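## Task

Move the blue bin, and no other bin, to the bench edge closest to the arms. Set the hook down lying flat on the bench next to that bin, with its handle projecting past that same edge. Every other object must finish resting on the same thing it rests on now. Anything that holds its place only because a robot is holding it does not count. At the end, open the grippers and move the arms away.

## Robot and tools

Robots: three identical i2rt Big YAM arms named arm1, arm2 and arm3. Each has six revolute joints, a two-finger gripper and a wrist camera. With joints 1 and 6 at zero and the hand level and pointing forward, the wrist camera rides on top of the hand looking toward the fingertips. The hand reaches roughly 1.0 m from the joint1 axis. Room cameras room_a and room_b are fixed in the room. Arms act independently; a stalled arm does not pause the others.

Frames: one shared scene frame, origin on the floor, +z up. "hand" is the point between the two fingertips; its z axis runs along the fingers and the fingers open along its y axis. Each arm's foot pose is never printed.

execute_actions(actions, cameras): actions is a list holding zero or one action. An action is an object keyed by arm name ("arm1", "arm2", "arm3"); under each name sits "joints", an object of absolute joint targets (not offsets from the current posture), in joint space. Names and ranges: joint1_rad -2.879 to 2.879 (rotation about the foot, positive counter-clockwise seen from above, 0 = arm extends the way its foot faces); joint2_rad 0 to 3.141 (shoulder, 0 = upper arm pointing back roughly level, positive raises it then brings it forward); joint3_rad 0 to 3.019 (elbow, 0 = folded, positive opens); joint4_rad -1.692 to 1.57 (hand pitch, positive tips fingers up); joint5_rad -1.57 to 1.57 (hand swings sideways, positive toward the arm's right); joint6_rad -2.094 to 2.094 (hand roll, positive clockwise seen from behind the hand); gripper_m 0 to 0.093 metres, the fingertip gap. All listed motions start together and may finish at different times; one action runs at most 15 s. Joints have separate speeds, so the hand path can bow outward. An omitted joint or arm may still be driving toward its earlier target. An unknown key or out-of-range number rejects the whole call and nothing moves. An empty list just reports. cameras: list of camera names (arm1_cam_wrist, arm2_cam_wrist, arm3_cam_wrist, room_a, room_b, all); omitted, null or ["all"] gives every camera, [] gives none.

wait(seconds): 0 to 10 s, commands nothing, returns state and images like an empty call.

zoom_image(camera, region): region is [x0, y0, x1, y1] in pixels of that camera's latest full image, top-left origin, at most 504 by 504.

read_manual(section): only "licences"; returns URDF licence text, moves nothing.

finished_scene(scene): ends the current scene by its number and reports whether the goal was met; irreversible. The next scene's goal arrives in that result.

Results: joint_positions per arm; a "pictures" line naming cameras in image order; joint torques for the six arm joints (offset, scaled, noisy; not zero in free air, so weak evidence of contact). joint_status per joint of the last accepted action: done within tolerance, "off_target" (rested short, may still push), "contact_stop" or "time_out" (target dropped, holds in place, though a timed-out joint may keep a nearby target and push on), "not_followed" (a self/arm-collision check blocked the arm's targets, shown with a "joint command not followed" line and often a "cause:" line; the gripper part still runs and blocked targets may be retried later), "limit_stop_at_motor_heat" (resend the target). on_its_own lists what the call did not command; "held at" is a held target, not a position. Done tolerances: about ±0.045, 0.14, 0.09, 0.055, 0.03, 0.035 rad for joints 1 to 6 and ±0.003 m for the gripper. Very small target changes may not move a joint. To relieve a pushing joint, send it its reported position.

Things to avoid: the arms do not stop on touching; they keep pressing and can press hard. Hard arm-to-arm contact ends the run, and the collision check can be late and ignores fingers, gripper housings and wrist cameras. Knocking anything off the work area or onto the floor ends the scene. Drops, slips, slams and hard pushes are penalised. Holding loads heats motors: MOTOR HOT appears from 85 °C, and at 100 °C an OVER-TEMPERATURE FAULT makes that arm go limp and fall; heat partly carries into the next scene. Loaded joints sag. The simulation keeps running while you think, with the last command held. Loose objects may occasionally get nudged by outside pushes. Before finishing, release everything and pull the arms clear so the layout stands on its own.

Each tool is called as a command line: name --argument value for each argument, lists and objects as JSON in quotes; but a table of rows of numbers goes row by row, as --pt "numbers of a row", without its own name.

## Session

execute_actions --actions '[]'

Scene clock: 0.00 s.
Joint torques (N m, as the arm reports them, + toward a larger angle): no reading
Motor temperatures (°C, as the motors report them): arm1=[30 32 35 32 29 31] | arm2=[29 32 36 31 29 29] | arm3=[31 30 35 32 28 30]
arm1.joint_positions: joint1_rad=-0.217 joint2_rad=+0.471 joint3_rad=+1.408 joint4_rad=-1.490 joint5_rad=-0.146 joint6_rad=-0.719 gripper_m=+0.095
arm1.joint_status: not commanded
arm1.hand: x=-0.8930 y=+0.1486 z=+1.3187 quat_wxyz=(-0.450, +0.750, -0.446, -0.192) (m; scene frame)
arm2.joint_positions: joint1_rad=-0.624 joint2_rad=+0.508 joint3_rad=+1.670 joint4_rad=-1.435 joint5_rad=-0.049 joint6_rad=+0.129 gripper_m=+0.094
arm2.joint_status: not commanded
arm2.hand: x=+0.0495 y=+0.1119 z=+1.4433 quat_wxyz=(-0.472, +0.397, -0.690, -0.378) (m; scene frame)
arm3.joint_positions: joint1_rad=+0.629 joint2_rad=+0.562 joint3_rad=+1.478 joint4_rad=-1.617 joint5_rad=+0.161 joint6_rad=+0.719 gripper_m=+0.094
arm3.joint_status: not commanded
arm3.hand: x=+0.8376 y=+0.1405 z=+1.2898 quat_wxyz=(-0.118, +0.585, -0.692, -0.405) (m; scene frame)
pictures: arm1_cam_wrist, arm2_cam_wrist, arm3_cam_wrist, room_a, room_b
Images, in order (width x height): arm1_cam_wrist 504x504, arm2_cam_wrist 504x504, arm3_cam_wrist 504x504, room_a 504x504, room_b 504x504.

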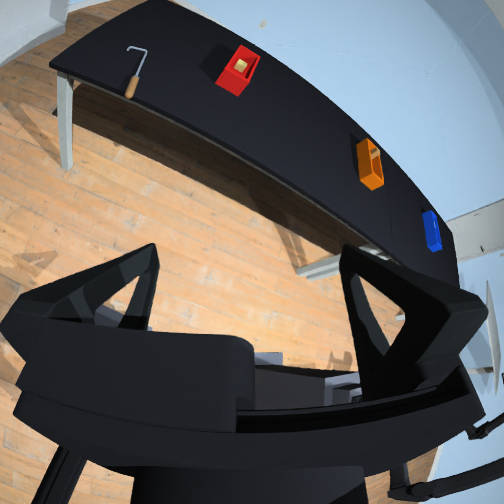

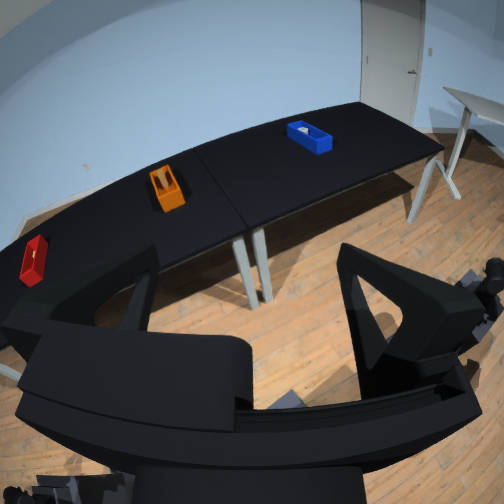

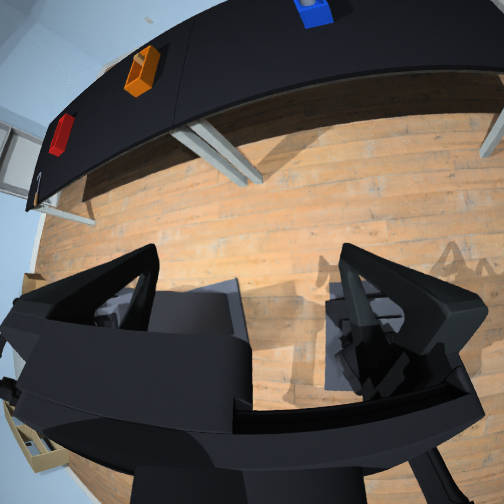

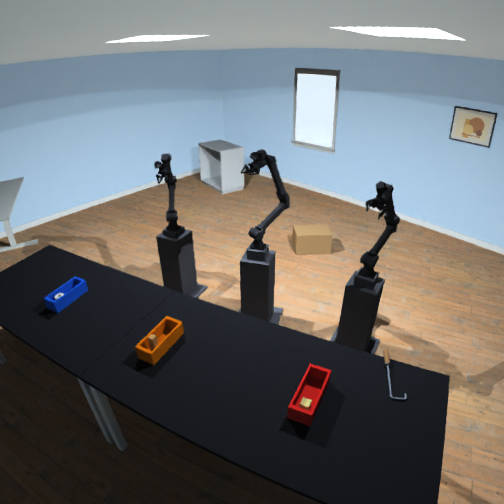

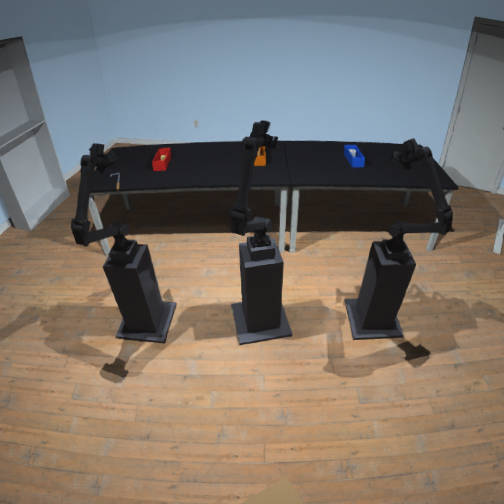

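execute_actions --actions '[{"arm1":{"joints":{"joint1_rad":0.632,"joint2_rad":2.29,"joint3_rad":1.22,"joint4_rad":1.12,"joint5_rad":0.544,"joint6_rad":0}},"arm2":{"joints":{"joint1_rad":0.734,"joint2_rad":2.08,"joint3_rad":0.7,"joint4_rad":1.43,"joint5_rad":0,"joint6_rad":0,"gripper_m":0.085}},"arm3":{"joints":{"joint1_rad":0.05,"joint2_rad":2.04,"joint3_rad":1.76,"joint4_rad":0.01,"joint5_rad":0,"joint6_rad":0}}}]' --cameras '["arm1_cam_wrist","arm3_cam_wrist"]'

Scene clock: 17.90 s.
Joint torques (N m, as the arm reports them, + toward a larger angle): arm1=[ -1.16 -25.47   7.68   2.38   0.22  -0.07] | arm2=[ -1.16 -17.5    3.42   2.8    0.17  -0.12] | arm3=[  1.08 -26.34  10.7    2.71  -0.05  -0.08]
Motor temperatures (°C, as the motors report them): arm1=[30 32 37 32 29 31] | arm2=[29 33 37 32 29 29] | arm3=[31 30 37 32 28 30]
arm1.joint_positions: joint1_rad=+0.643 joint2_rad=+2.293 joint3_rad=+1.208 joint4_rad=+1.102 joint5_rad=+0.542 joint6_rad=-0.009 gripper_m=+0.095
arm1.joint_status: all done
arm1.hand: x=-1.2190 y=+0.6591 z=+0.8098 quat_wxyz=(-0.500, +0.501, -0.493, -0.506) (m; scene frame)
arm2.joint_positions: joint1_rad=+0.738 joint2_rad=+2.087 joint3_rad=+0.690 joint4_rad=+1.410 joint5_rad=-0.002 joint6_rad=+0.008 gripper_m=+0.085
arm2.joint_status: all done
arm2.hand: x=-0.4623 y=+0.3531 z=+0.8443 quat_wxyz=(-0.219, +0.663, -0.221, -0.681) (m; scene frame)
arm3.joint_positions: joint1_rad=+0.053 joint2_rad=+2.062 joint3_rad=+1.739 joint4_rad=-0.008 joint5_rad=+0.001 joint6_rad=+0.008 gripper_m=+0.094
arm3.joint_status: all done
arm3.hand: x=+0.8648 y=+0.8490 z=+0.9793 quat_wxyz=(-0.397, +0.590, -0.564, -0.419) (m; scene frame)
pictures: arm1_cam_wrist, arm3_cam_wrist
Images, in order (width x height): arm1_cam_wrist 504x504, arm3_cam_wrist 504x504.

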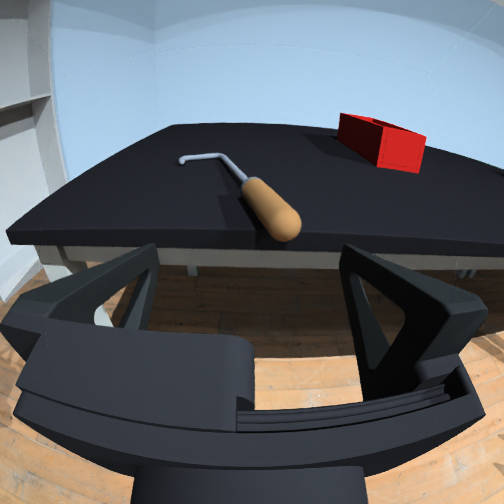

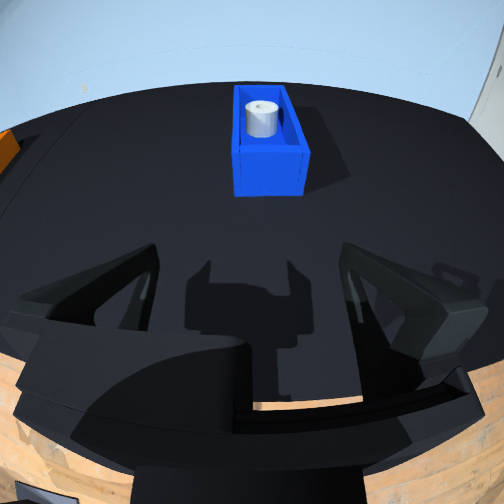

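execute_actions --actions '[{"arm1":{"joints":{"joint1_rad":0.44,"joint2_rad":2.375,"joint3_rad":1.28,"joint4_rad":1.145,"joint5_rad":0.04}},"arm3":{"joints":{"joint1_rad":0.0,"joint2_rad":1.82,"joint3_rad":2.08,"joint4_rad":-1.68,"gripper_m":0.075}}}]' --cameras '["arm1_cam_wrist"]'

Scene clock: 35.90 s.
Joint torques (N m, as the arm reports them, + toward a larger angle): arm1=[ -0.42 -23.8    8.69   2.51   0.02  -0.07] | arm2=[ -1.12 -17.45   3.46   2.77   0.17  -0.12] | arm3=[  1.63 -21.09   9.09   0.51  -0.02  -0.09]
Motor temperatures (°C, as the motors report them): arm1=[30 33 37 32 29 31] | arm2=[29 33 36 32 29 29] | arm3=[31 32 39 32 28 30]
arm1.joint_positions: joint1_rad=+0.439 joint2_rad=+2.370 joint3_rad=+1.257 joint4_rad=+1.130 joint5_rad=+0.041 joint6_rad=-0.007 gripper_m=+0.095
arm1.joint_status: all done
arm1.hand: x=-1.1663 y=+0.7097 z=+0.7816 quat_wxyz=(-0.422, +0.569, -0.411, -0.574) (m; scene frame)
arm2.joint_positions: joint1_rad=+0.738 joint2_rad=+2.087 joint3_rad=+0.690 joint4_rad=+1.410 joint5_rad=-0.002 joint6_rad=+0.008 gripper_m=+0.085
arm2.joint_status: not commanded
arm2.hand: x=-0.4623 y=+0.3531 z=+0.8443 quat_wxyz=(-0.219, +0.663, -0.221, -0.681) (m; scene frame)
arm3.joint_positions: joint1_rad=+0.000 joint2_rad=+1.841 joint3_rad=+2.070 joint4_rad=-1.672 joint5_rad=+0.001 joint6_rad=+0.007 gripper_m=+0.075
arm3.joint_status: all done
arm3.hand: x=+0.9095 y=+0.5871 z=+1.0712 quat_wxyz=(-0.044, +0.703, -0.709, -0.041) (m; scene frame)
pictures: arm1_cam_wrist
Images, in order (width x height): arm1_cam_wrist 504x504.

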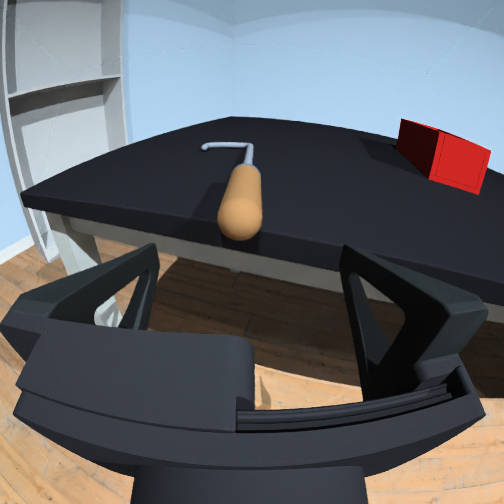

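execute_actions --actions '[{"arm1":{"joints":{"joint1_rad":0.447,"joint2_rad":2.49,"joint3_rad":1.585,"joint4_rad":0.94}}}]' --cameras '[]'

execute_actions --actions '[{"arm1":{"joints":{"gripper_m":0}}}]' --cameras '["arm1_cam_wrist"]'

Scene clock: 42.23 s.
Joint torques (N m, as the arm reports them, + toward a larger angle): arm1=[ -0.86 -28.19  14.75   1.7   -0.07  -0.12] | arm2=[ -0.87 -17.51   3.42   2.85   0.18  -0.12] | arm3=[  1.39 -21.31   8.88   0.45  -0.03  -0.07]
Motor temperatures (°C, as the motors report them): arm1=[30 33 37 32 29 31] | arm2=[29 34 36 32 29 29] | arm3=[31 32 39 32 28 30]
arm1.joint_positions: joint1_rad=+0.452 joint2_rad=+2.499 joint3_rad=+1.504 joint4_rad=+0.944 joint5_rad=+0.044 joint6_rad=-0.005 gripper_m=+0.095
arm1.joint_status: all done
arm1.hand: x=-1.1981 y=+0.7659 z=+0.7443 quat_wxyz=(-0.405, +0.590, -0.422, -0.556) (m; scene frame)
arm2.joint_positions: joint1_rad=+0.738 joint2_rad=+2.087 joint3_rad=+0.690 joint4_rad=+1.410 joint5_rad=-0.002 joint6_rad=+0.008 gripper_m=+0.085
arm2.joint_status: not commanded
arm2.hand: x=-0.4623 y=+0.3531 z=+0.8443 quat_wxyz=(-0.219, +0.663, -0.221, -0.681) (m; scene frame)
arm3.joint_positions: joint1_rad=+0.000 joint2_rad=+1.841 joint3_rad=+2.070 joint4_rad=-1.672 joint5_rad=+0.001 joint6_rad=+0.007 gripper_m=+0.075
arm3.joint_status: not commanded
arm3.hand: x=+0.9095 y=+0.5871 z=+1.0712 quat_wxyz=(-0.044, +0.703, -0.709, -0.041) (m; scene frame)
pictures: none
No camera images: the call's "cameras" was empty. Leave "cameras" out to get every camera's image.

Scene clock: 42.97 s.
Joint torques (N m, as the arm reports them, + toward a larger angle): arm1=[ -0.32 -28.38  11.74   2.03   0.14  -0.09] | arm2=[ -0.75 -17.58   3.43   2.83   0.17  -0.12] | arm3=[  1.56 -21.44   9.01   0.5   -0.05  -0.09]
Motor temperatures (°C, as the motors report them): arm1=[30 33 38 32 29 31] | arm2=[29 34 36 32 29 29] | arm3=[31 32 39 32 28 30]
arm1.joint_positions: joint1_rad=+0.452 joint2_rad=+2.499 joint3_rad=+1.540 joint4_rad=+0.939 joint5_rad=+0.039 joint6_rad=-0.004 gripper_m=+0.027
arm1.joint_status: gripper_m off_target (ended at +0.027, target +0.000)
arm1.hand: x=-1.2031 y=+0.7766 z=+0.7592 quat_wxyz=(-0.409, +0.582, -0.415, -0.567) (m; scene frame)
arm2.joint_positions: joint1_rad=+0.738 joint2_rad=+2.087 joint3_rad=+0.690 joint4_rad=+1.410 joint5_rad=-0.002 joint6_rad=+0.008 gripper_m=+0.085
arm2.joint_status: not commanded
arm2.hand: x=-0.4623 y=+0.3531 z=+0.8443 quat_wxyz=(-0.219, +0.663, -0.221, -0.681) (m; scene frame)
arm3.joint_positions: joint1_rad=+0.000 joint2_rad=+1.841 joint3_rad=+2.070 joint4_rad=-1.672 joint5_rad=+0.001 joint6_rad=+0.007 gripper_m=+0.075
arm3.joint_status: not commanded
arm3.hand: x=+0.9095 y=+0.5871 z=+1.0712 quat_wxyz=(-0.044, +0.703, -0.709, -0.041) (m; scene frame)
pictures: arm1_cam_wrist
Images, in order (width x height): arm1_cam_wrist 504x504.

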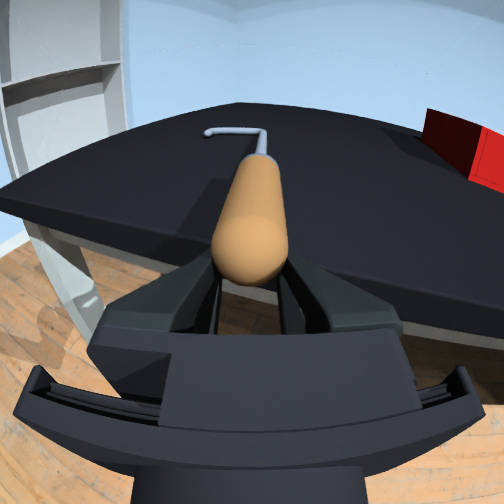

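execute_actions --actions '[{"arm1":{"joints":{"joint2_rad":2.395,"joint3_rad":1.32,"joint4_rad":1.1}}}]' --cameras '[]'

execute_actions --actions '[{"arm1":{"joints":{"gripper_m":0.085}}}]' --cameras '["arm1_cam_wrist"]'

Scene clock: 48.57 s.
Joint torques (N m, as the arm reports them, + toward a larger angle): arm1=[ -1.31 -26.81   7.89   2.94   0.16  -0.11] | arm2=[ -0.98 -17.33   3.41   2.8    0.17  -0.12] | arm3=[  1.44 -21.56   9.     0.44  -0.03  -0.08]
Motor temperatures (°C, as the motors report them): arm1=[30 34 38 32 29 31] | arm2=[29 34 36 32 29 29] | arm3=[31 32 39 32 28 30]
arm1.joint_positions: joint1_rad=+0.452 joint2_rad=+2.412 joint3_rad=+1.308 joint4_rad=+1.075 joint5_rad=+0.039 joint6_rad=+0.000 gripper_m=+0.027
arm1.joint_status: all done
arm1.hand: x=-1.1803 y=+0.7170 z=+0.7583 quat_wxyz=(-0.406, +0.584, -0.418, -0.565) (m; scene frame)
arm2.joint_positions: joint1_rad=+0.738 joint2_rad=+2.087 joint3_rad=+0.690 joint4_rad=+1.410 joint5_rad=-0.002 joint6_rad=+0.008 gripper_m=+0.085
arm2.joint_status: not commanded
arm2.hand: x=-0.4623 y=+0.3531 z=+0.8443 quat_wxyz=(-0.219, +0.663, -0.221, -0.681) (m; scene frame)
arm3.joint_positions: joint1_rad=+0.000 joint2_rad=+1.841 joint3_rad=+2.070 joint4_rad=-1.672 joint5_rad=+0.001 joint6_rad=+0.007 gripper_m=+0.075
arm3.joint_status: not commanded
arm3.hand: x=+0.9095 y=+0.5871 z=+1.0712 quat_wxyz=(-0.044, +0.703, -0.709, -0.041) (m; scene frame)
pictures: none
No camera images: the call's "cameras" was empty. Leave "cameras" out to get every camera's image.

Scene clock: 49.27 s.
Joint torques (N m, as the arm reports them, + toward a larger angle): arm1=[ -0.81 -27.47   7.81   2.76   0.18  -0.14] | arm2=[ -0.91 -17.59   3.43   2.83   0.17  -0.12] | arm3=[  1.23 -21.71   9.03   0.44  -0.04  -0.08]
Motor temperatures (°C, as the motors report them): arm1=[30 34 38 32 29 31] | arm2=[29 34 36 32 29 29] | arm3=[31 32 39 32 28 30]
arm1.joint_positions: joint1_rad=+0.452 joint2_rad=+2.411 joint3_rad=+1.308 joint4_rad=+1.082 joint5_rad=+0.039 joint6_rad=+0.000 gripper_m=+0.085
arm1.joint_status: all done
arm1.hand: x=-1.1803 y=+0.7172 z=+0.7608 quat_wxyz=(-0.408, +0.582, -0.416, -0.567) (m; scene frame)
arm2.joint_positions: joint1_rad=+0.738 joint2_rad=+2.087 joint3_rad=+0.690 joint4_rad=+1.410 joint5_rad=-0.002 joint6_rad=+0.008 gripper_m=+0.085
arm2.joint_status: not commanded
arm2.hand: x=-0.4623 y=+0.3531 z=+0.8443 quat_wxyz=(-0.219, +0.663, -0.221, -0.681) (m; scene frame)
arm3.joint_positions: joint1_rad=+0.000 joint2_rad=+1.841 joint3_rad=+2.070 joint4_rad=-1.672 joint5_rad=+0.001 joint6_rad=+0.007 gripper_m=+0.075
arm3.joint_status: not commanded
arm3.hand: x=+0.9095 y=+0.5871 z=+1.0712 quat_wxyz=(-0.044, +0.703, -0.709, -0.041) (m; scene frame)
pictures: arm1_cam_wrist
Images, in order (width x height): arm1_cam_wrist 504x504.

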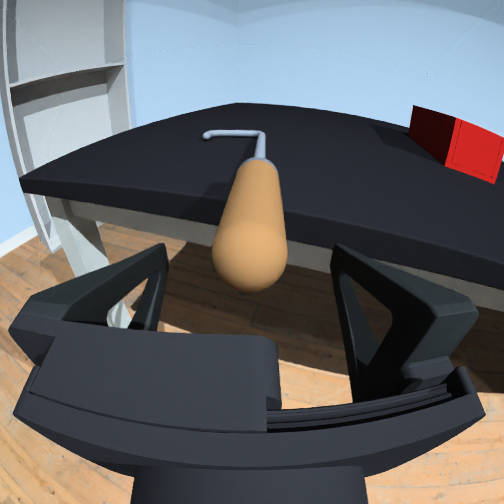

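execute_actions --actions '[{"arm1":{"joints":{"joint2_rad":2.46,"joint3_rad":1.51,"joint4_rad":1.0,"joint5_rad":0.07,"joint6_rad":-1.571}}}]' --cameras '["arm1_cam_wrist"]'

Scene clock: 66.33 s.
Joint torques (N m, as the arm reports them, + toward a larger angle): arm1=[ -0.76 -26.94  10.53   1.77   0.22  -0.08] | arm2=[ -1.1  -17.52   3.42   2.84   0.18  -0.13] | arm3=[  1.6  -21.49   8.98   0.44  -0.04  -0.07]
Motor temperatures (°C, as the motors report them): arm1=[30 34 38 32 29 31] | arm2=[29 34 36 32 29 29] | arm3=[31 32 39 32 28 30]
arm1.joint_positions: joint1_rad=+0.452 joint2_rad=+2.455 joint3_rad=+1.479 joint4_rad=+1.006 joint5_rad=+0.068 joint6_rad=-1.561 gripper_m=+0.085
arm1.joint_status: all done
arm1.hand: x=-1.1937 y=+0.7657 z=+0.7831 quat_wxyz=(-0.708, +0.690, +0.100, -0.110) (m; scene frame)
arm2.joint_positions: joint1_rad=+0.738 joint2_rad=+2.087 joint3_rad=+0.690 joint4_rad=+1.410 joint5_rad=-0.002 joint6_rad=+0.008 gripper_m=+0.085
arm2.joint_status: not commanded
arm2.hand: x=-0.4623 y=+0.3531 z=+0.8443 quat_wxyz=(-0.219, +0.663, -0.221, -0.681) (m; scene frame)
arm3.joint_positions: joint1_rad=+0.000 joint2_rad=+1.841 joint3_rad=+2.070 joint4_rad=-1.672 joint5_rad=+0.001 joint6_rad=+0.007 gripper_m=+0.075
arm3.joint_status: not commanded
arm3.hand: x=+0.9095 y=+0.5871 z=+1.0712 quat_wxyz=(-0.044, +0.703, -0.709, -0.041) (m; scene frame)
pictures: arm1_cam_wrist
Images, in order (width x height): arm1_cam_wrist 504x504.

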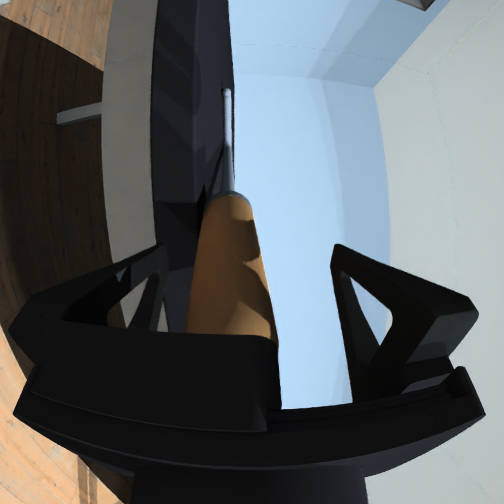

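execute_actions --actions '[{"arm1":{"joints":{"joint2_rad":2.475,"gripper_m":0}}}]' --cameras '["arm1_cam_wrist"]'

Scene clock: 70.23 s.
Joint torques (N m, as the arm reports them, + toward a larger angle): arm1=[ -0.99 -25.92  10.35   1.87   0.12  -0.11] | arm2=[ -0.9  -17.53   3.49   2.82   0.16  -0.12] | arm3=[  1.6  -21.53   8.95   0.47  -0.02  -0.07]
Motor temperatures (°C, as the motors report them): arm1=[30 34 38 32 29 31] | arm2=[29 34 36 32 29 29] | arm3=[31 32 39 32 28 30]
arm1.joint_positions: joint1_rad=+0.452 joint2_rad=+2.466 joint3_rad=+1.479 joint4_rad=+0.998 joint5_rad=+0.069 joint6_rad=-1.565 gripper_m=+0.030
arm1.joint_status: gripper_m off_target (ended at +0.030, target +0.000); the others done
arm1.hand: x=-1.1930 y=+0.7645 z=+0.7727 quat_wxyz=(-0.702, +0.697, +0.102, -0.107) (m; scene frame)
arm2.joint_positions: joint1_rad=+0.738 joint2_rad=+2.087 joint3_rad=+0.690 joint4_rad=+1.410 joint5_rad=-0.002 joint6_rad=+0.008 gripper_m=+0.085
arm2.joint_status: not commanded
arm2.hand: x=-0.4623 y=+0.3531 z=+0.8443 quat_wxyz=(-0.219, +0.663, -0.221, -0.681) (m; scene frame)
arm3.joint_positions: joint1_rad=+0.000 joint2_rad=+1.841 joint3_rad=+2.070 joint4_rad=-1.672 joint5_rad=+0.001 joint6_rad=+0.007 gripper_m=+0.075
arm3.joint_status: not commanded
arm3.hand: x=+0.9095 y=+0.5871 z=+1.0712 quat_wxyz=(-0.044, +0.703, -0.709, -0.041) (m; scene frame)
pictures: arm1_cam_wrist
Images, in order (width x height): arm1_cam_wrist 504x504.

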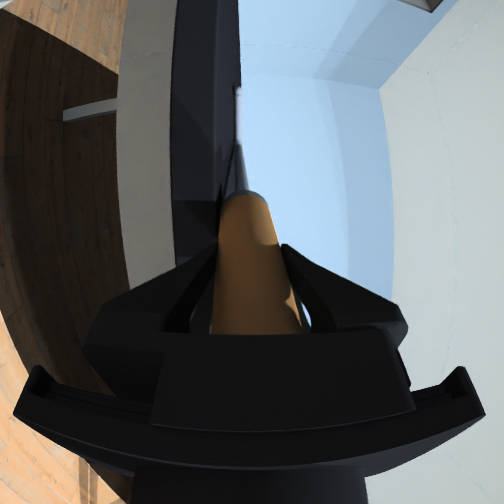

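execute_actions --actions '[{"arm1":{"joints":{"joint2_rad":1.15,"joint4_rad":-1.65,"joint5_rad":0}},"arm3":{"joints":{"joint6_rad":1.571}}}]' --cameras '[]'

execute_actions --actions '[{"arm1":{"joints":{"joint1_rad":-0.45,"joint2_rad":1.845,"joint3_rad":1.75,"joint4_rad":-1.42,"joint6_rad":-0.507}}}]' --cameras '["arm1_cam_wrist","arm2_cam_wrist","room_b"]'

Scene clock: 85.20 s.
Joint torques (N m, as the arm reports them, + toward a larger angle): arm1=[ -0.93 -12.13  13.83   0.88  -0.07  -0.15] | arm2=[ -0.97 -17.53   3.4    2.82   0.17  -0.11] | arm3=[  1.59 -21.54   8.88   0.36   0.04   0.12]
Motor temperatures (°C, as the motors report them): arm1=[30 35 39 32 29 31] | arm2=[29 34 36 32 29 29] | arm3=[31 32 39 32 28 30]
arm1.joint_positions: joint1_rad=+0.449 joint2_rad=+1.173 joint3_rad=+1.468 joint4_rad=-1.650 joint5_rad=+0.000 joint6_rad=-1.567 gripper_m=+0.030
arm1.joint_status: all done
arm1.hand: x=-1.0393 y=+0.3319 z=+1.1523 quat_wxyz=(-0.104, +0.978, +0.177, -0.018) (m; scene frame)
arm2.joint_positions: joint1_rad=+0.738 joint2_rad=+2.087 joint3_rad=+0.690 joint4_rad=+1.410 joint5_rad=-0.002 joint6_rad=+0.008 gripper_m=+0.085
arm2.joint_status: not commanded
arm2.hand: x=-0.4623 y=+0.3531 z=+0.8443 quat_wxyz=(-0.219, +0.663, -0.221, -0.681) (m; scene frame)
arm3.joint_positions: joint1_rad=+0.000 joint2_rad=+1.841 joint3_rad=+2.070 joint4_rad=-1.672 joint5_rad=+0.001 joint6_rad=+1.563 gripper_m=+0.075
arm3.joint_status: all done
arm3.hand: x=+0.9095 y=+0.5871 z=+1.0712 quat_wxyz=(-0.003, +0.003, -0.998, -0.060) (m; scene frame)
pictures: none
No camera images: the call's "cameras" was empty. Leave "cameras" out to get every camera's image.

Scene clock: 87.10 s.
Joint torques (N m, as the arm reports them, + toward a larger angle): arm1=[ -0.51 -24.58  14.59   0.15  -0.01  -0.01] | arm2=[ -0.94 -17.48   3.44   2.82   0.18  -0.13] | arm3=[  1.46 -21.44   8.93   0.4    0.05   0.08]
Motor temperatures (°C, as the motors report them): arm1=[30 35 39 32 29 31] | arm2=[29 34 36 32 29 29] | arm3=[31 32 39 32 28 30]
arm1.joint_positions: joint1_rad=-0.447 joint2_rad=+1.870 joint3_rad=+1.702 joint4_rad=-1.413 joint5_rad=+0.000 joint6_rad=-0.517 gripper_m=+0.030
arm1.joint_status: all done
arm1.hand: x=-0.6216 y=+0.4905 z=+0.9388 quat_wxyz=(+0.005, +0.701, -0.713, +0.003) (m; scene frame)
arm2.joint_positions: joint1_rad=+0.738 joint2_rad=+2.087 joint3_rad=+0.690 joint4_rad=+1.410 joint5_rad=-0.002 joint6_rad=+0.008 gripper_m=+0.085
arm2.joint_status: not commanded
arm2.hand: x=-0.4623 y=+0.3531 z=+0.8443 quat_wxyz=(-0.219, +0.663, -0.221, -0.681) (m; scene frame)
arm3.joint_positions: joint1_rad=+0.000 joint2_rad=+1.841 joint3_rad=+2.070 joint4_rad=-1.672 joint5_rad=+0.001 joint6_rad=+1.563 gripper_m=+0.075
arm3.joint_status: not commanded
arm3.hand: x=+0.9095 y=+0.5871 z=+1.0712 quat_wxyz=(-0.003, +0.003, -0.998, -0.060) (m; scene frame)
pictures: arm1_cam_wrist, arm2_cam_wrist, room_b
Images, in order (width x height): arm1_cam_wrist 504x504, arm2_cam_wrist 504x504, room_b 504x504.

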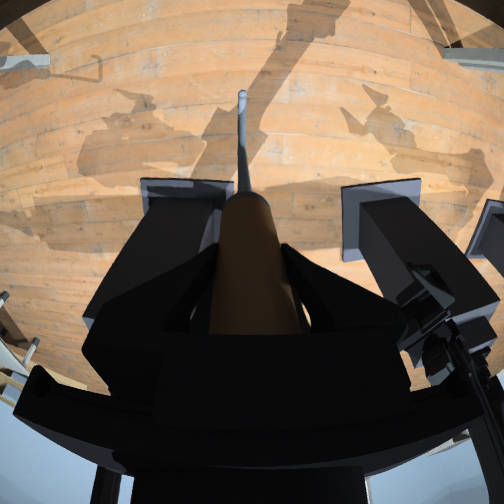

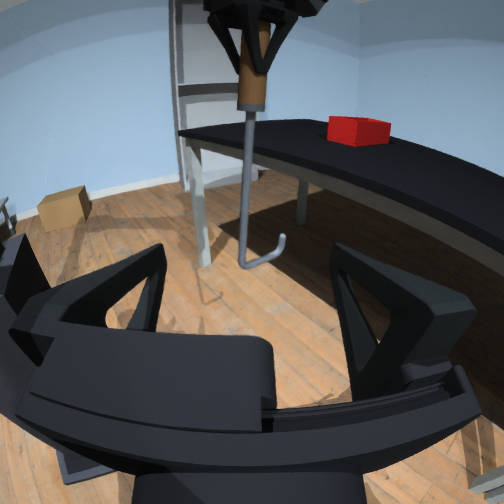

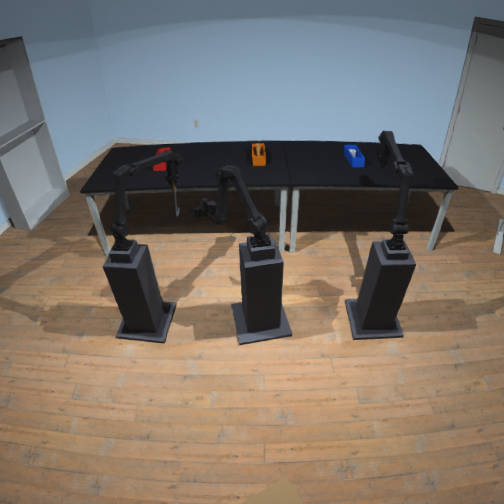

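execute_actions --actions '[]'

Scene clock: 111.33 s.
Joint torques (N m, as the arm reports them, + toward a larger angle): arm1=[ -1.23 -24.59  14.6    0.42   0.01  -0.04] | arm2=[ -1.1  -17.6    3.42   2.81   0.17  -0.11] | arm3=[  1.33 -21.2    8.91   0.39   0.05   0.08]
Motor temperatures (°C, as the motors report them): arm1=[30 35 42 32 29 31] | arm2=[29 34 36 32 29 29] | arm3=[31 32 39 32 28 30]
arm1.joint_positions: joint1_rad=-0.447 joint2_rad=+1.870 joint3_rad=+1.702 joint4_rad=-1.413 joint5_rad=+0.000 joint6_rad=-0.516 gripper_m=+0.030
arm1.joint_status: all done
arm1.hand: x=-0.6216 y=+0.4905 z=+0.9388 quat_wxyz=(+0.005, +0.701, -0.714, +0.003) (m; scene frame)
arm2.joint_positions: joint1_rad=+0.738 joint2_rad=+2.087 joint3_rad=+0.690 joint4_rad=+1.410 joint5_rad=-0.002 joint6_rad=+0.008 gripper_m=+0.085
arm2.joint_status: not commanded
arm2.hand: x=-0.4623 y=+0.3531 z=+0.8443 quat_wxyz=(-0.219, +0.663, -0.221, -0.681) (m; scene frame)
arm3.joint_positions: joint1_rad=+0.000 joint2_rad=+1.841 joint3_rad=+2.070 joint4_rad=-1.672 joint5_rad=+0.001 joint6_rad=+1.563 gripper_m=+0.075
arm3.joint_status: not commanded
arm3.hand: x=+0.9095 y=+0.5871 z=+1.0712 quat_wxyz=(-0.003, +0.003, -0.998, -0.060) (m; scene frame)
pictures: arm1_cam_wrist, arm2_cam_wrist, arm3_cam_wrist, room_a, room_b
Images, in order (width x height): arm1_cam_wrist 504x504, arm2_cam_wrist 504x504, arm3_cam_wrist 504x504, room_a 504x504, room_b 504x504.

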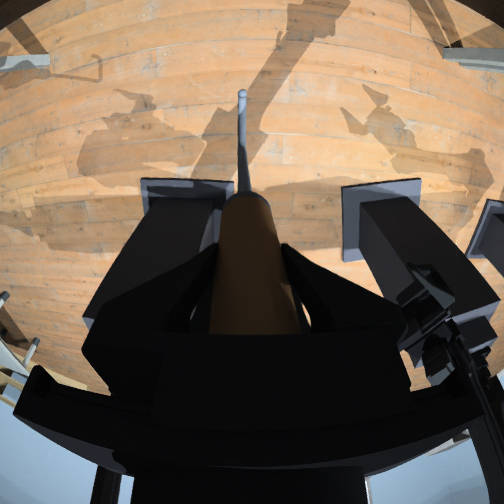

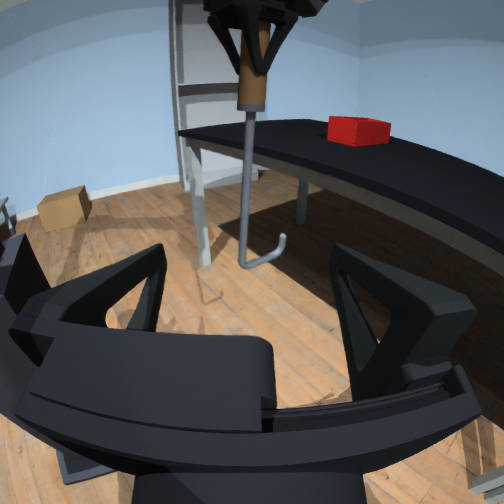

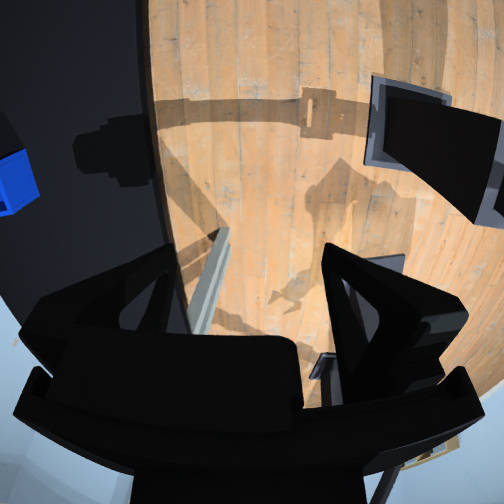

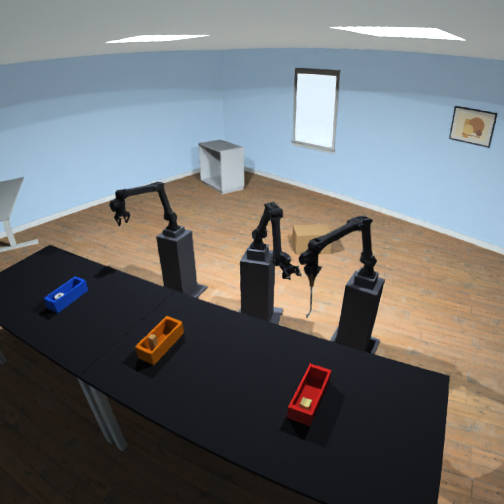

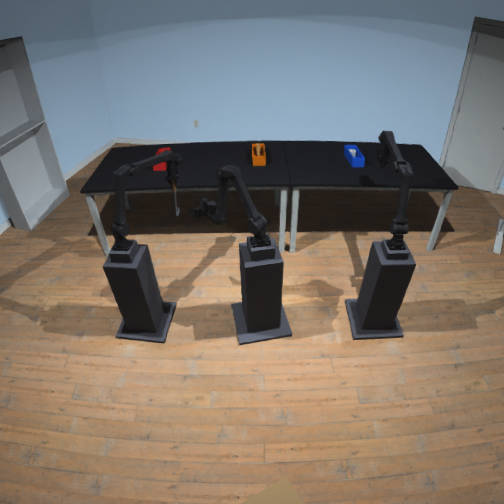

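execute_actions --actions '[{"arm1":{"joints":{"joint1_rad":-0.76}}}]' --cameras '["arm1_cam_wrist","arm2_cam_wrist"]'

Scene clock: 119.77 s.
Joint torques (N m, as the arm reports them, + toward a larger angle): arm1=[ -0.86 -24.59  14.64   0.27   0.06  -0.06] | arm2=[ -0.88 -17.58   3.42   2.83   0.17  -0.11] | arm3=[  1.69 -21.36   8.99   0.4    0.05   0.09]
Motor temperatures (°C, as the motors report them): arm1=[30 35 43 32 29 31] | arm2=[29 34 35 32 29 29] | arm3=[31 33 39 32 28 30]
arm1.joint_positions: joint1_rad=-0.754 joint2_rad=+1.870 joint3_rad=+1.702 joint4_rad=-1.413 joint5_rad=+0.000 joint6_rad=-0.514 gripper_m=+0.030
arm1.joint_status: all done
arm1.hand: x=-0.4866 y=+0.3795 z=+0.9393 quat_wxyz=(+0.005, +0.582, -0.813, +0.002) (m; scene frame)
arm2.joint_positions: joint1_rad=+0.738 joint2_rad=+2.087 joint3_rad=+0.690 joint4_rad=+1.410 joint5_rad=-0.002 joint6_rad=+0.008 gripper_m=+0.085
arm2.joint_status: not commanded
arm2.hand: x=-0.4623 y=+0.3531 z=+0.8443 quat_wxyz=(-0.219, +0.663, -0.221, -0.681) (m; scene frame)
arm3.joint_positions: joint1_rad=+0.000 joint2_rad=+1.841 joint3_rad=+2.070 joint4_rad=-1.672 joint5_rad=+0.001 joint6_rad=+1.563 gripper_m=+0.075
arm3.joint_status: not commanded
arm3.hand: x=+0.9095 y=+0.5871 z=+1.0712 quat_wxyz=(-0.003, +0.003, -0.998, -0.060) (m; scene frame)
pictures: arm1_cam_wrist, arm2_cam_wrist
Images, in order (width x height): arm1_cam_wrist 504x504, arm2_cam_wrist 504x504.

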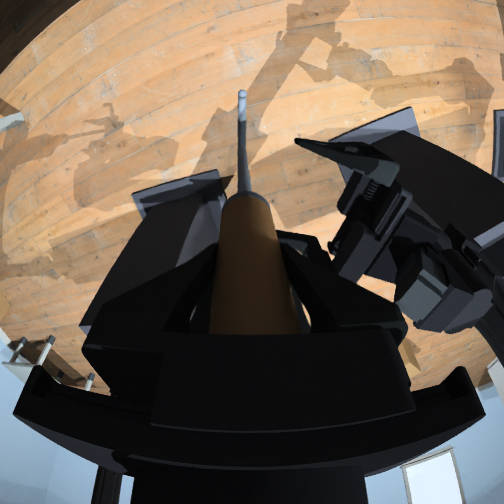

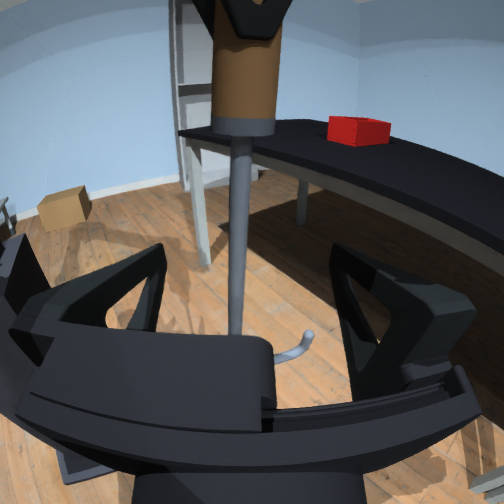

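execute_actions --actions '[{"arm1":{"joints":{"joint1_rad":-0.835}}}]' --cameras '["arm1_cam_wrist","arm2_cam_wrist"]'

execute_actions --actions '[{"arm2":{"joints":{"gripper_m":0.0}}}]' --cameras '["arm1_cam_wrist","arm2_cam_wrist"]'

Scene clock: 126.13 s.
Joint torques (N m, as the arm reports them, + toward a larger angle): arm1=[  0.34 -24.61  14.62   0.32  -0.01  -0.08] | arm2=[ -1.05 -17.33   3.39   2.82   0.17  -0.11] | arm3=[  1.23 -21.3    8.9    0.37   0.04   0.07]
Motor temperatures (°C, as the motors report them): arm1=[30 35 43 32 29 31] | arm2=[29 34 35 32 29 29] | arm3=[31 33 39 32 28 30]
arm1.joint_positions: joint1_rad=-0.844 joint2_rad=+1.870 joint3_rad=+1.702 joint4_rad=-1.413 joint5_rad=+0.002 joint6_rad=-0.514 gripper_m=+0.030
arm1.joint_status: all done
arm1.hand: x=-0.4537 y=+0.3391 z=+0.9395 quat_wxyz=(+0.005, +0.545, -0.838, +0.003) (m; scene frame)
arm2.joint_positions: joint1_rad=+0.738 joint2_rad=+2.087 joint3_rad=+0.690 joint4_rad=+1.410 joint5_rad=-0.002 joint6_rad=+0.008 gripper_m=+0.085
arm2.joint_status: not commanded
arm2.hand: x=-0.4623 y=+0.3531 z=+0.8443 quat_wxyz=(-0.219, +0.663, -0.221, -0.681) (m; scene frame)
arm3.joint_positions: joint1_rad=+0.000 joint2_rad=+1.841 joint3_rad=+2.070 joint4_rad=-1.672 joint5_rad=+0.001 joint6_rad=+1.563 gripper_m=+0.075
arm3.joint_status: not commanded
arm3.hand: x=+0.9095 y=+0.5871 z=+1.0712 quat_wxyz=(-0.003, +0.003, -0.998, -0.060) (m; scene frame)
pictures: arm1_cam_wrist, arm2_cam_wrist
Images, in order (width x height): arm1_cam_wrist 504x504, arm2_cam_wrist 504x504.

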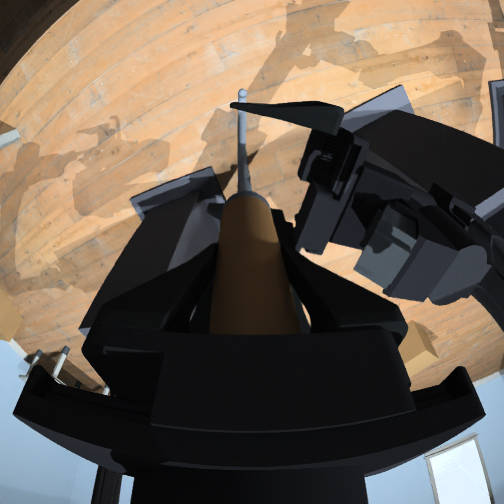

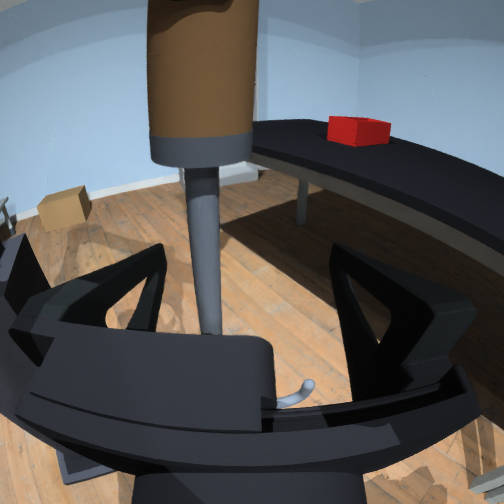

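Scene clock: 126.87 s.
Joint torques (N m, as the arm reports them, + toward a larger angle): arm1=[  0.41 -24.59  14.51  -0.13   0.04  -0.06] | arm2=[ -1.9  -17.61   3.39   2.87   0.4    0.03] | arm3=[  1.55 -21.4    8.96   0.39   0.03   0.07]
Motor temperatures (°C, as the motors report them): arm1=[30 35 43 32 29 31] | arm2=[29 34 35 32 29 29] | arm3=[31 33 39 32 28 30]
arm1.joint_positions: joint1_rad=-0.844 joint2_rad=+1.870 joint3_rad=+1.703 joint4_rad=-1.406 joint5_rad=+0.000 joint6_rad=-0.513 gripper_m=+0.030
arm1.joint_status: not commanded
arm1.hand: x=-0.4524 y=+0.3412 z=+0.9400 quat_wxyz=(+0.000, +0.545, -0.838, +0.001) (m; scene frame)
arm2.joint_positions: joint1_rad=+0.747 joint2_rad=+2.087 joint3_rad=+0.690 joint4_rad=+1.410 joint5_rad=-0.008 joint6_rad=-0.008 gripper_m=+0.009
arm2.joint_status: gripper_m off_target (ended at +0.009, target +0.000)
arm2.hand: x=-0.4662 y=+0.3478 z=+0.8444 quat_wxyz=(-0.220, +0.666, -0.210, -0.681) (m; scene frame)
arm3.joint_positions: joint1_rad=+0.000 joint2_rad=+1.841 joint3_rad=+2.070 joint4_rad=-1.672 joint5_rad=+0.001 joint6_rad=+1.563 gripper_m=+0.075
arm3.joint_status: not commanded
arm3.hand: x=+0.9095 y=+0.5871 z=+1.0712 quat_wxyz=(-0.003, +0.003, -0.998, -0.060) (m; scene frame)
pictures: arm1_cam_wrist, arm2_cam_wrist
Images, in order (width x height): arm1_cam_wrist 504x504, arm2_cam_wrist 504x504.

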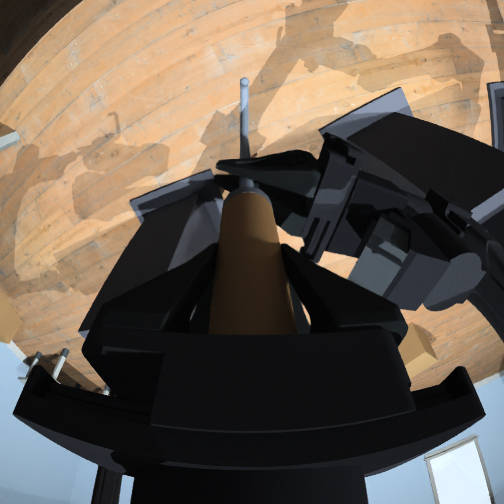

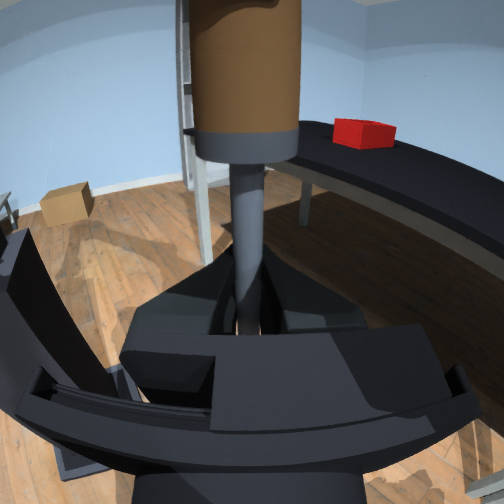

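execute_actions --actions '[{"arm1":{"joints":{"gripper_m":0.052}}}]' --cameras '["arm2_cam_wrist"]'

execute_actions --actions '[{"arm1":{"joints":{"joint2_rad":1.84,"joint3_rad":1.84,"joint4_rad":-1.54}}}]' --cameras '[]'

execute_actions --actions '[{"arm1":{"joints":{"joint2_rad":1.83,"joint3_rad":2.0,"joint4_rad":-1.67}},"arm3":{"joints":{"joint1_rad":0.5}}}]' --cameras '["arm1_cam_wrist","arm2_cam_wrist"]'

Scene clock: 136.23 s.
Joint torques (N m, as the arm reports them, + toward a larger angle): arm1=[  0.15 -23.58  14.51   0.19   0.05  -0.1 ] | arm2=[ -1.24 -18.62   3.48   2.75   0.17  -0.01] | arm3=[  1.5  -21.35   8.96   0.36   0.04   0.09]
Motor temperatures (°C, as the motors report them): arm1=[30 35 43 32 29 31] | arm2=[29 34 35 32 30 29] | arm3=[31 33 39 32 28 30]
arm1.joint_positions: joint1_rad=-0.844 joint2_rad=+1.860 joint3_rad=+1.703 joint4_rad=-1.412 joint5_rad=+0.000 joint6_rad=-0.513 gripper_m=+0.052
arm1.joint_status: all done
arm1.hand: x=-0.4538 y=+0.3402 z=+0.9455 quat_wxyz=(-0.002, +0.545, -0.838, +0.001) (m; scene frame)
arm2.joint_positions: joint1_rad=+0.740 joint2_rad=+2.098 joint3_rad=+0.689 joint4_rad=+1.410 joint5_rad=-0.002 joint6_rad=-0.005 gripper_m=+0.009
arm2.joint_status: not commanded
arm2.hand: x=-0.4619 y=+0.3511 z=+0.8374 quat_wxyz=(-0.222, +0.669, -0.217, -0.675) (m; scene frame)
arm3.joint_positions: joint1_rad=+0.000 joint2_rad=+1.841 joint3_rad=+2.070 joint4_rad=-1.672 joint5_rad=+0.001 joint6_rad=+1.563 gripper_m=+0.075
arm3.joint_status: not commanded
arm3.hand: x=+0.9095 y=+0.5871 z=+1.0712 quat_wxyz=(-0.003, +0.003, -0.998, -0.060) (m; scene frame)
pictures: arm2_cam_wrist
Images, in order (width x height): arm2_cam_wrist 504x504.

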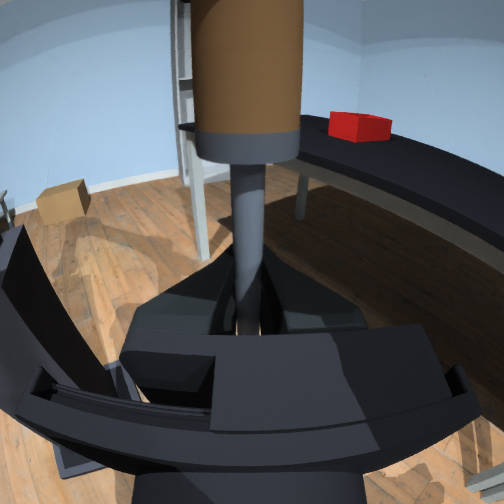

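Scene clock: 137.07 s.
Joint torques (N m, as the arm reports them, + toward a larger angle): arm1=[  0.49 -21.52  13.79   0.14   0.04  -0.07] | arm2=[ -1.15 -18.74   3.43   2.82   0.18   0.  ] | arm3=[  1.51 -21.42   8.94   0.36   0.04   0.08]
Motor temperatures (°C, as the motors report them): arm1=[30 35 43 32 29 31] | arm2=[29 34 35 32 30 29] | arm3=[31 33 39 32 28 30]
arm1.joint_positions: joint1_rad=-0.844 joint2_rad=+1.844 joint3_rad=+1.798 joint4_rad=-1.531 joint5_rad=+0.000 joint6_rad=-0.513 gripper_m=+0.052
arm1.joint_status: all done
arm1.hand: x=-0.4565 y=+0.3383 z=+0.9905 quat_wxyz=(+0.003, +0.545, -0.838, +0.002) (m; scene frame)
arm2.joint_positions: joint1_rad=+0.740 joint2_rad=+2.098 joint3_rad=+0.689 joint4_rad=+1.410 joint5_rad=-0.002 joint6_rad=-0.005 gripper_m=+0.009
arm2.joint_status: not commanded
arm2.hand: x=-0.4619 y=+0.3511 z=+0.8374 quat_wxyz=(-0.222, +0.669, -0.217, -0.675) (m; scene frame)
arm3.joint_positions: joint1_rad=+0.000 joint2_rad=+1.841 joint3_rad=+2.070 joint4_rad=-1.672 joint5_rad=+0.001 joint6_rad=+1.563 gripper_m=+0.075
arm3.joint_status: not commanded
arm3.hand: x=+0.9095 y=+0.5871 z=+1.0712 quat_wxyz=(-0.003, +0.003, -0.998, -0.060) (m; scene frame)
pictures: none
No camera images: the call's "cameras" was empty. Leave "cameras" out to get every camera's image.

Scene clock: 138.47 s.
Joint torques (N m, as the arm reports them, + toward a larger angle): arm1=[ -0.06 -20.23  13.71   0.28   0.06  -0.08] | arm2=[ -1.   -18.6    3.5    2.8    0.17   0.  ] | arm3=[  1.23 -21.29   8.9    0.36   0.15   0.08]
Motor temperatures (°C, as the motors report them): arm1=[30 35 43 32 29 31] | arm2=[29 34 35 32 30 29] | arm3=[31 33 39 32 28 30]
arm1.joint_positions: joint1_rad=-0.844 joint2_rad=+1.827 joint3_rad=+1.963 joint4_rad=-1.662 joint5_rad=+0.000 joint6_rad=-0.513 gripper_m=+0.052
arm1.joint_status: all done
arm1.hand: x=-0.4539 y=+0.3405 z=+1.0622 quat_wxyz=(-0.022, +0.545, -0.838, +0.000) (m; scene frame)
arm2.joint_positions: joint1_rad=+0.740 joint2_rad=+2.098 joint3_rad=+0.689 joint4_rad=+1.410 joint5_rad=-0.002 joint6_rad=-0.005 gripper_m=+0.009
arm2.joint_status: not commanded
arm2.hand: x=-0.4619 y=+0.3511 z=+0.8374 quat_wxyz=(-0.222, +0.669, -0.217, -0.675) (m; scene frame)
arm3.joint_positions: joint1_rad=+0.507 joint2_rad=+1.841 joint3_rad=+2.070 joint4_rad=-1.672 joint5_rad=-0.002 joint6_rad=+1.564 gripper_m=+0.075
arm3.joint_status: all done
arm3.hand: x=+0.6216 y=+0.5133 z=+1.0706 quat_wxyz=(+0.016, +0.253, -0.966, -0.057) (m; scene frame)
pictures: arm1_cam_wrist, arm2_cam_wrist
Images, in order (width x height): arm1_cam_wrist 504x504, arm2_cam_wrist 504x504.

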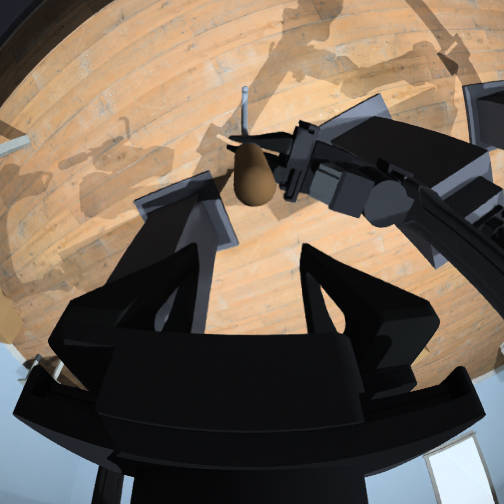

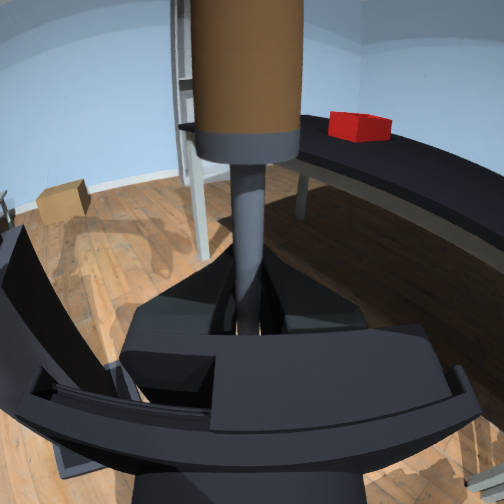

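execute_actions --actions '[{"arm2":{"joints":{"joint1_rad":-1.124,"joint2_rad":2.07,"joint3_rad":0.71,"joint4_rad":1.44}}}]' --cameras '["arm3_cam_wrist","arm2_cam_wrist","room_b"]'

Scene clock: 146.37 s.
Joint torques (N m, as the arm reports them, + toward a larger angle): arm1=[  0.42 -21.23  13.72   0.44   0.01  -0.06] | arm2=[ -0.24 -19.96   3.3    3.28   0.03  -0.01] | arm3=[  0.95 -21.6    8.93   0.3    0.14   0.08]
Motor temperatures (°C, as the motors report them): arm1=[30 34 43 32 29 31] | arm2=[29 35 35 32 30 29] | arm3=[31 33 39 32 28 30]
arm1.joint_positions: joint1_rad=-0.844 joint2_rad=+1.827 joint3_rad=+1.963 joint4_rad=-1.662 joint5_rad=+0.000 joint6_rad=-0.513 gripper_m=+0.052
arm1.joint_status: not commanded
arm1.hand: x=-0.4539 y=+0.3405 z=+1.0622 quat_wxyz=(-0.022, +0.545, -0.838, +0.000) (m; scene frame)
arm2.joint_positions: joint1_rad=-1.131 joint2_rad=+2.098 joint3_rad=+0.701 joint4_rad=+1.410 joint5_rad=+0.003 joint6_rad=-0.004 gripper_m=+0.009
arm2.joint_status: all done
arm2.hand: x=+0.4737 y=+0.3552 z=+0.8323 quat_wxyz=(-0.674, +0.218, -0.670, -0.223) (m; scene frame)
arm3.joint_positions: joint1_rad=+0.507 joint2_rad=+1.841 joint3_rad=+2.070 joint4_rad=-1.672 joint5_rad=-0.002 joint6_rad=+1.564 gripper_m=+0.075
arm3.joint_status: not commanded
arm3.hand: x=+0.6216 y=+0.5133 z=+1.0706 quat_wxyz=(+0.016, +0.253, -0.966, -0.057) (m; scene frame)
pictures: arm2_cam_wrist, arm3_cam_wrist, room_b
Images, in order (width x height): arm2_cam_wrist 504x504, arm3_cam_wrist 504x504, room_b 504x504.

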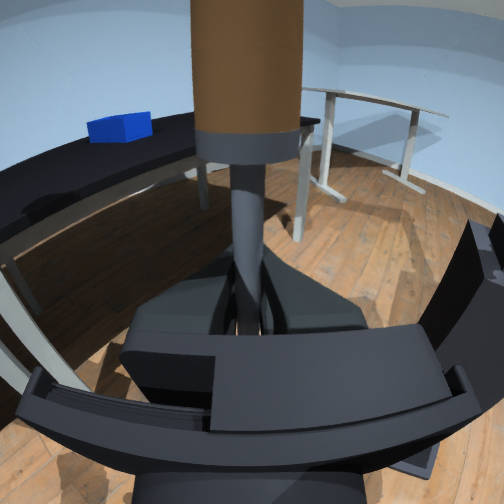

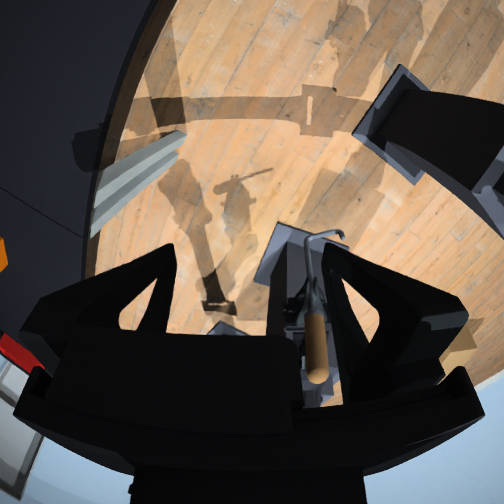

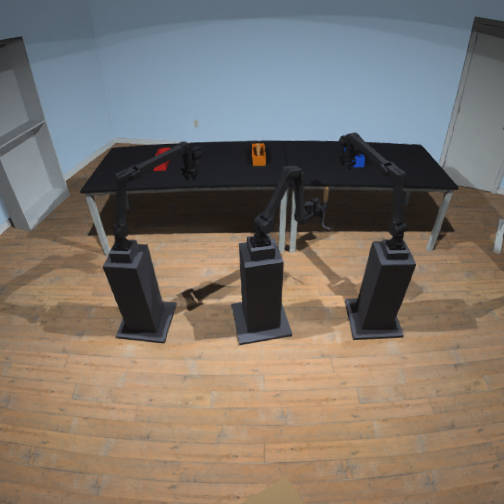

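execute_actions --actions '[{"arm3":{"joints":{"joint1_rad":0.905,"joint2_rad":1.80,"joint3_rad":1.98,"joint4_rad":-1.69}},"arm1":{"joints":{"joint1_rad":0,"joint2_rad":1.0,"joint3_rad":1.2,"joint4_rad":-1.0}}}]' --cameras '["arm3_cam_wrist","arm2_cam_wrist","room_b"]'

Scene clock: 163.23 s.
Joint torques (N m, as the arm reports them, + toward a larger angle): arm1=[ 0.07 -6.96 11.95  2.28  0.19 -0.05] | arm2=[  0.07 -19.9    3.25   3.24   0.01   0.  ] | arm3=[  0.86 -20.45   7.99   0.26   0.12   0.07]
Motor temperatures (°C, as the motors report them): arm1=[30 34 43 32 29 31] | arm2=[29 35 35 32 30 29] | arm3=[31 33 39 32 28 30]
arm1.joint_positions: joint1_rad=-0.008 joint2_rad=+0.995 joint3_rad=+1.195 joint4_rad=-1.016 joint5_rad=-0.002 joint6_rad=-0.513 gripper_m=+0.052
arm1.joint_status: all done
arm1.hand: x=-0.8746 y=+0.4123 z=+1.1574 quat_wxyz=(-0.326, +0.780, -0.506, -0.170) (m; scene frame)
arm2.joint_positions: joint1_rad=-1.131 joint2_rad=+2.098 joint3_rad=+0.701 joint4_rad=+1.410 joint5_rad=+0.003 joint6_rad=-0.004 gripper_m=+0.009
arm2.joint_status: not commanded
arm2.hand: x=+0.4737 y=+0.3552 z=+0.8323 quat_wxyz=(-0.674, +0.218, -0.670, -0.223) (m; scene frame)
arm3.joint_positions: joint1_rad=+0.912 joint2_rad=+1.817 joint3_rad=+1.981 joint4_rad=-1.683 joint5_rad=-0.002 joint6_rad=+1.564 gripper_m=+0.075
arm3.joint_status: all done
arm3.hand: x=+0.4585 y=+0.3452 z=+1.0493 quat_wxyz=(+0.012, +0.442, -0.897, -0.018) (m; scene frame)
pictures: arm2_cam_wrist, arm3_cam_wrist, room_b
Images, in order (width x height): arm2_cam_wrist 504x504, arm3_cam_wrist 504x504, room_b 504x504.

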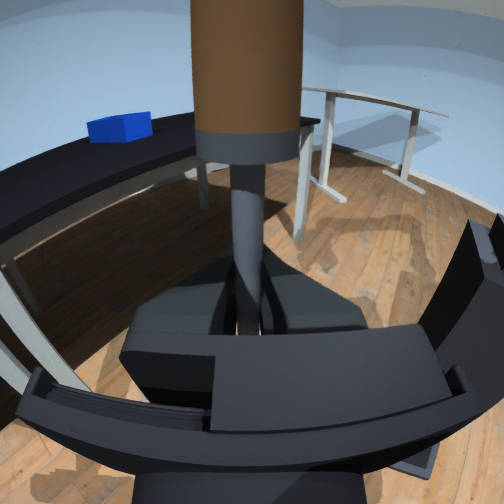

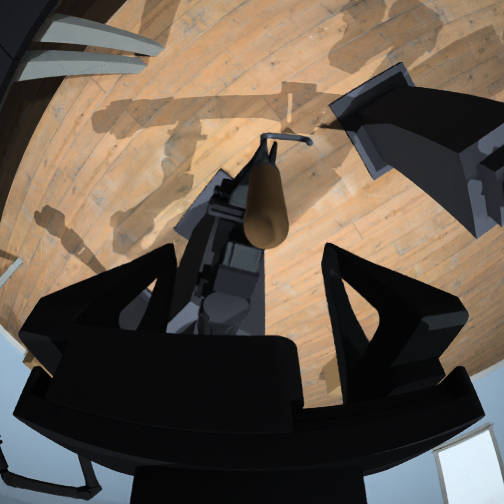

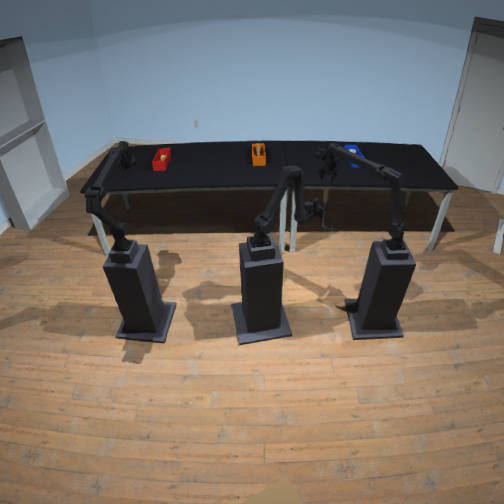

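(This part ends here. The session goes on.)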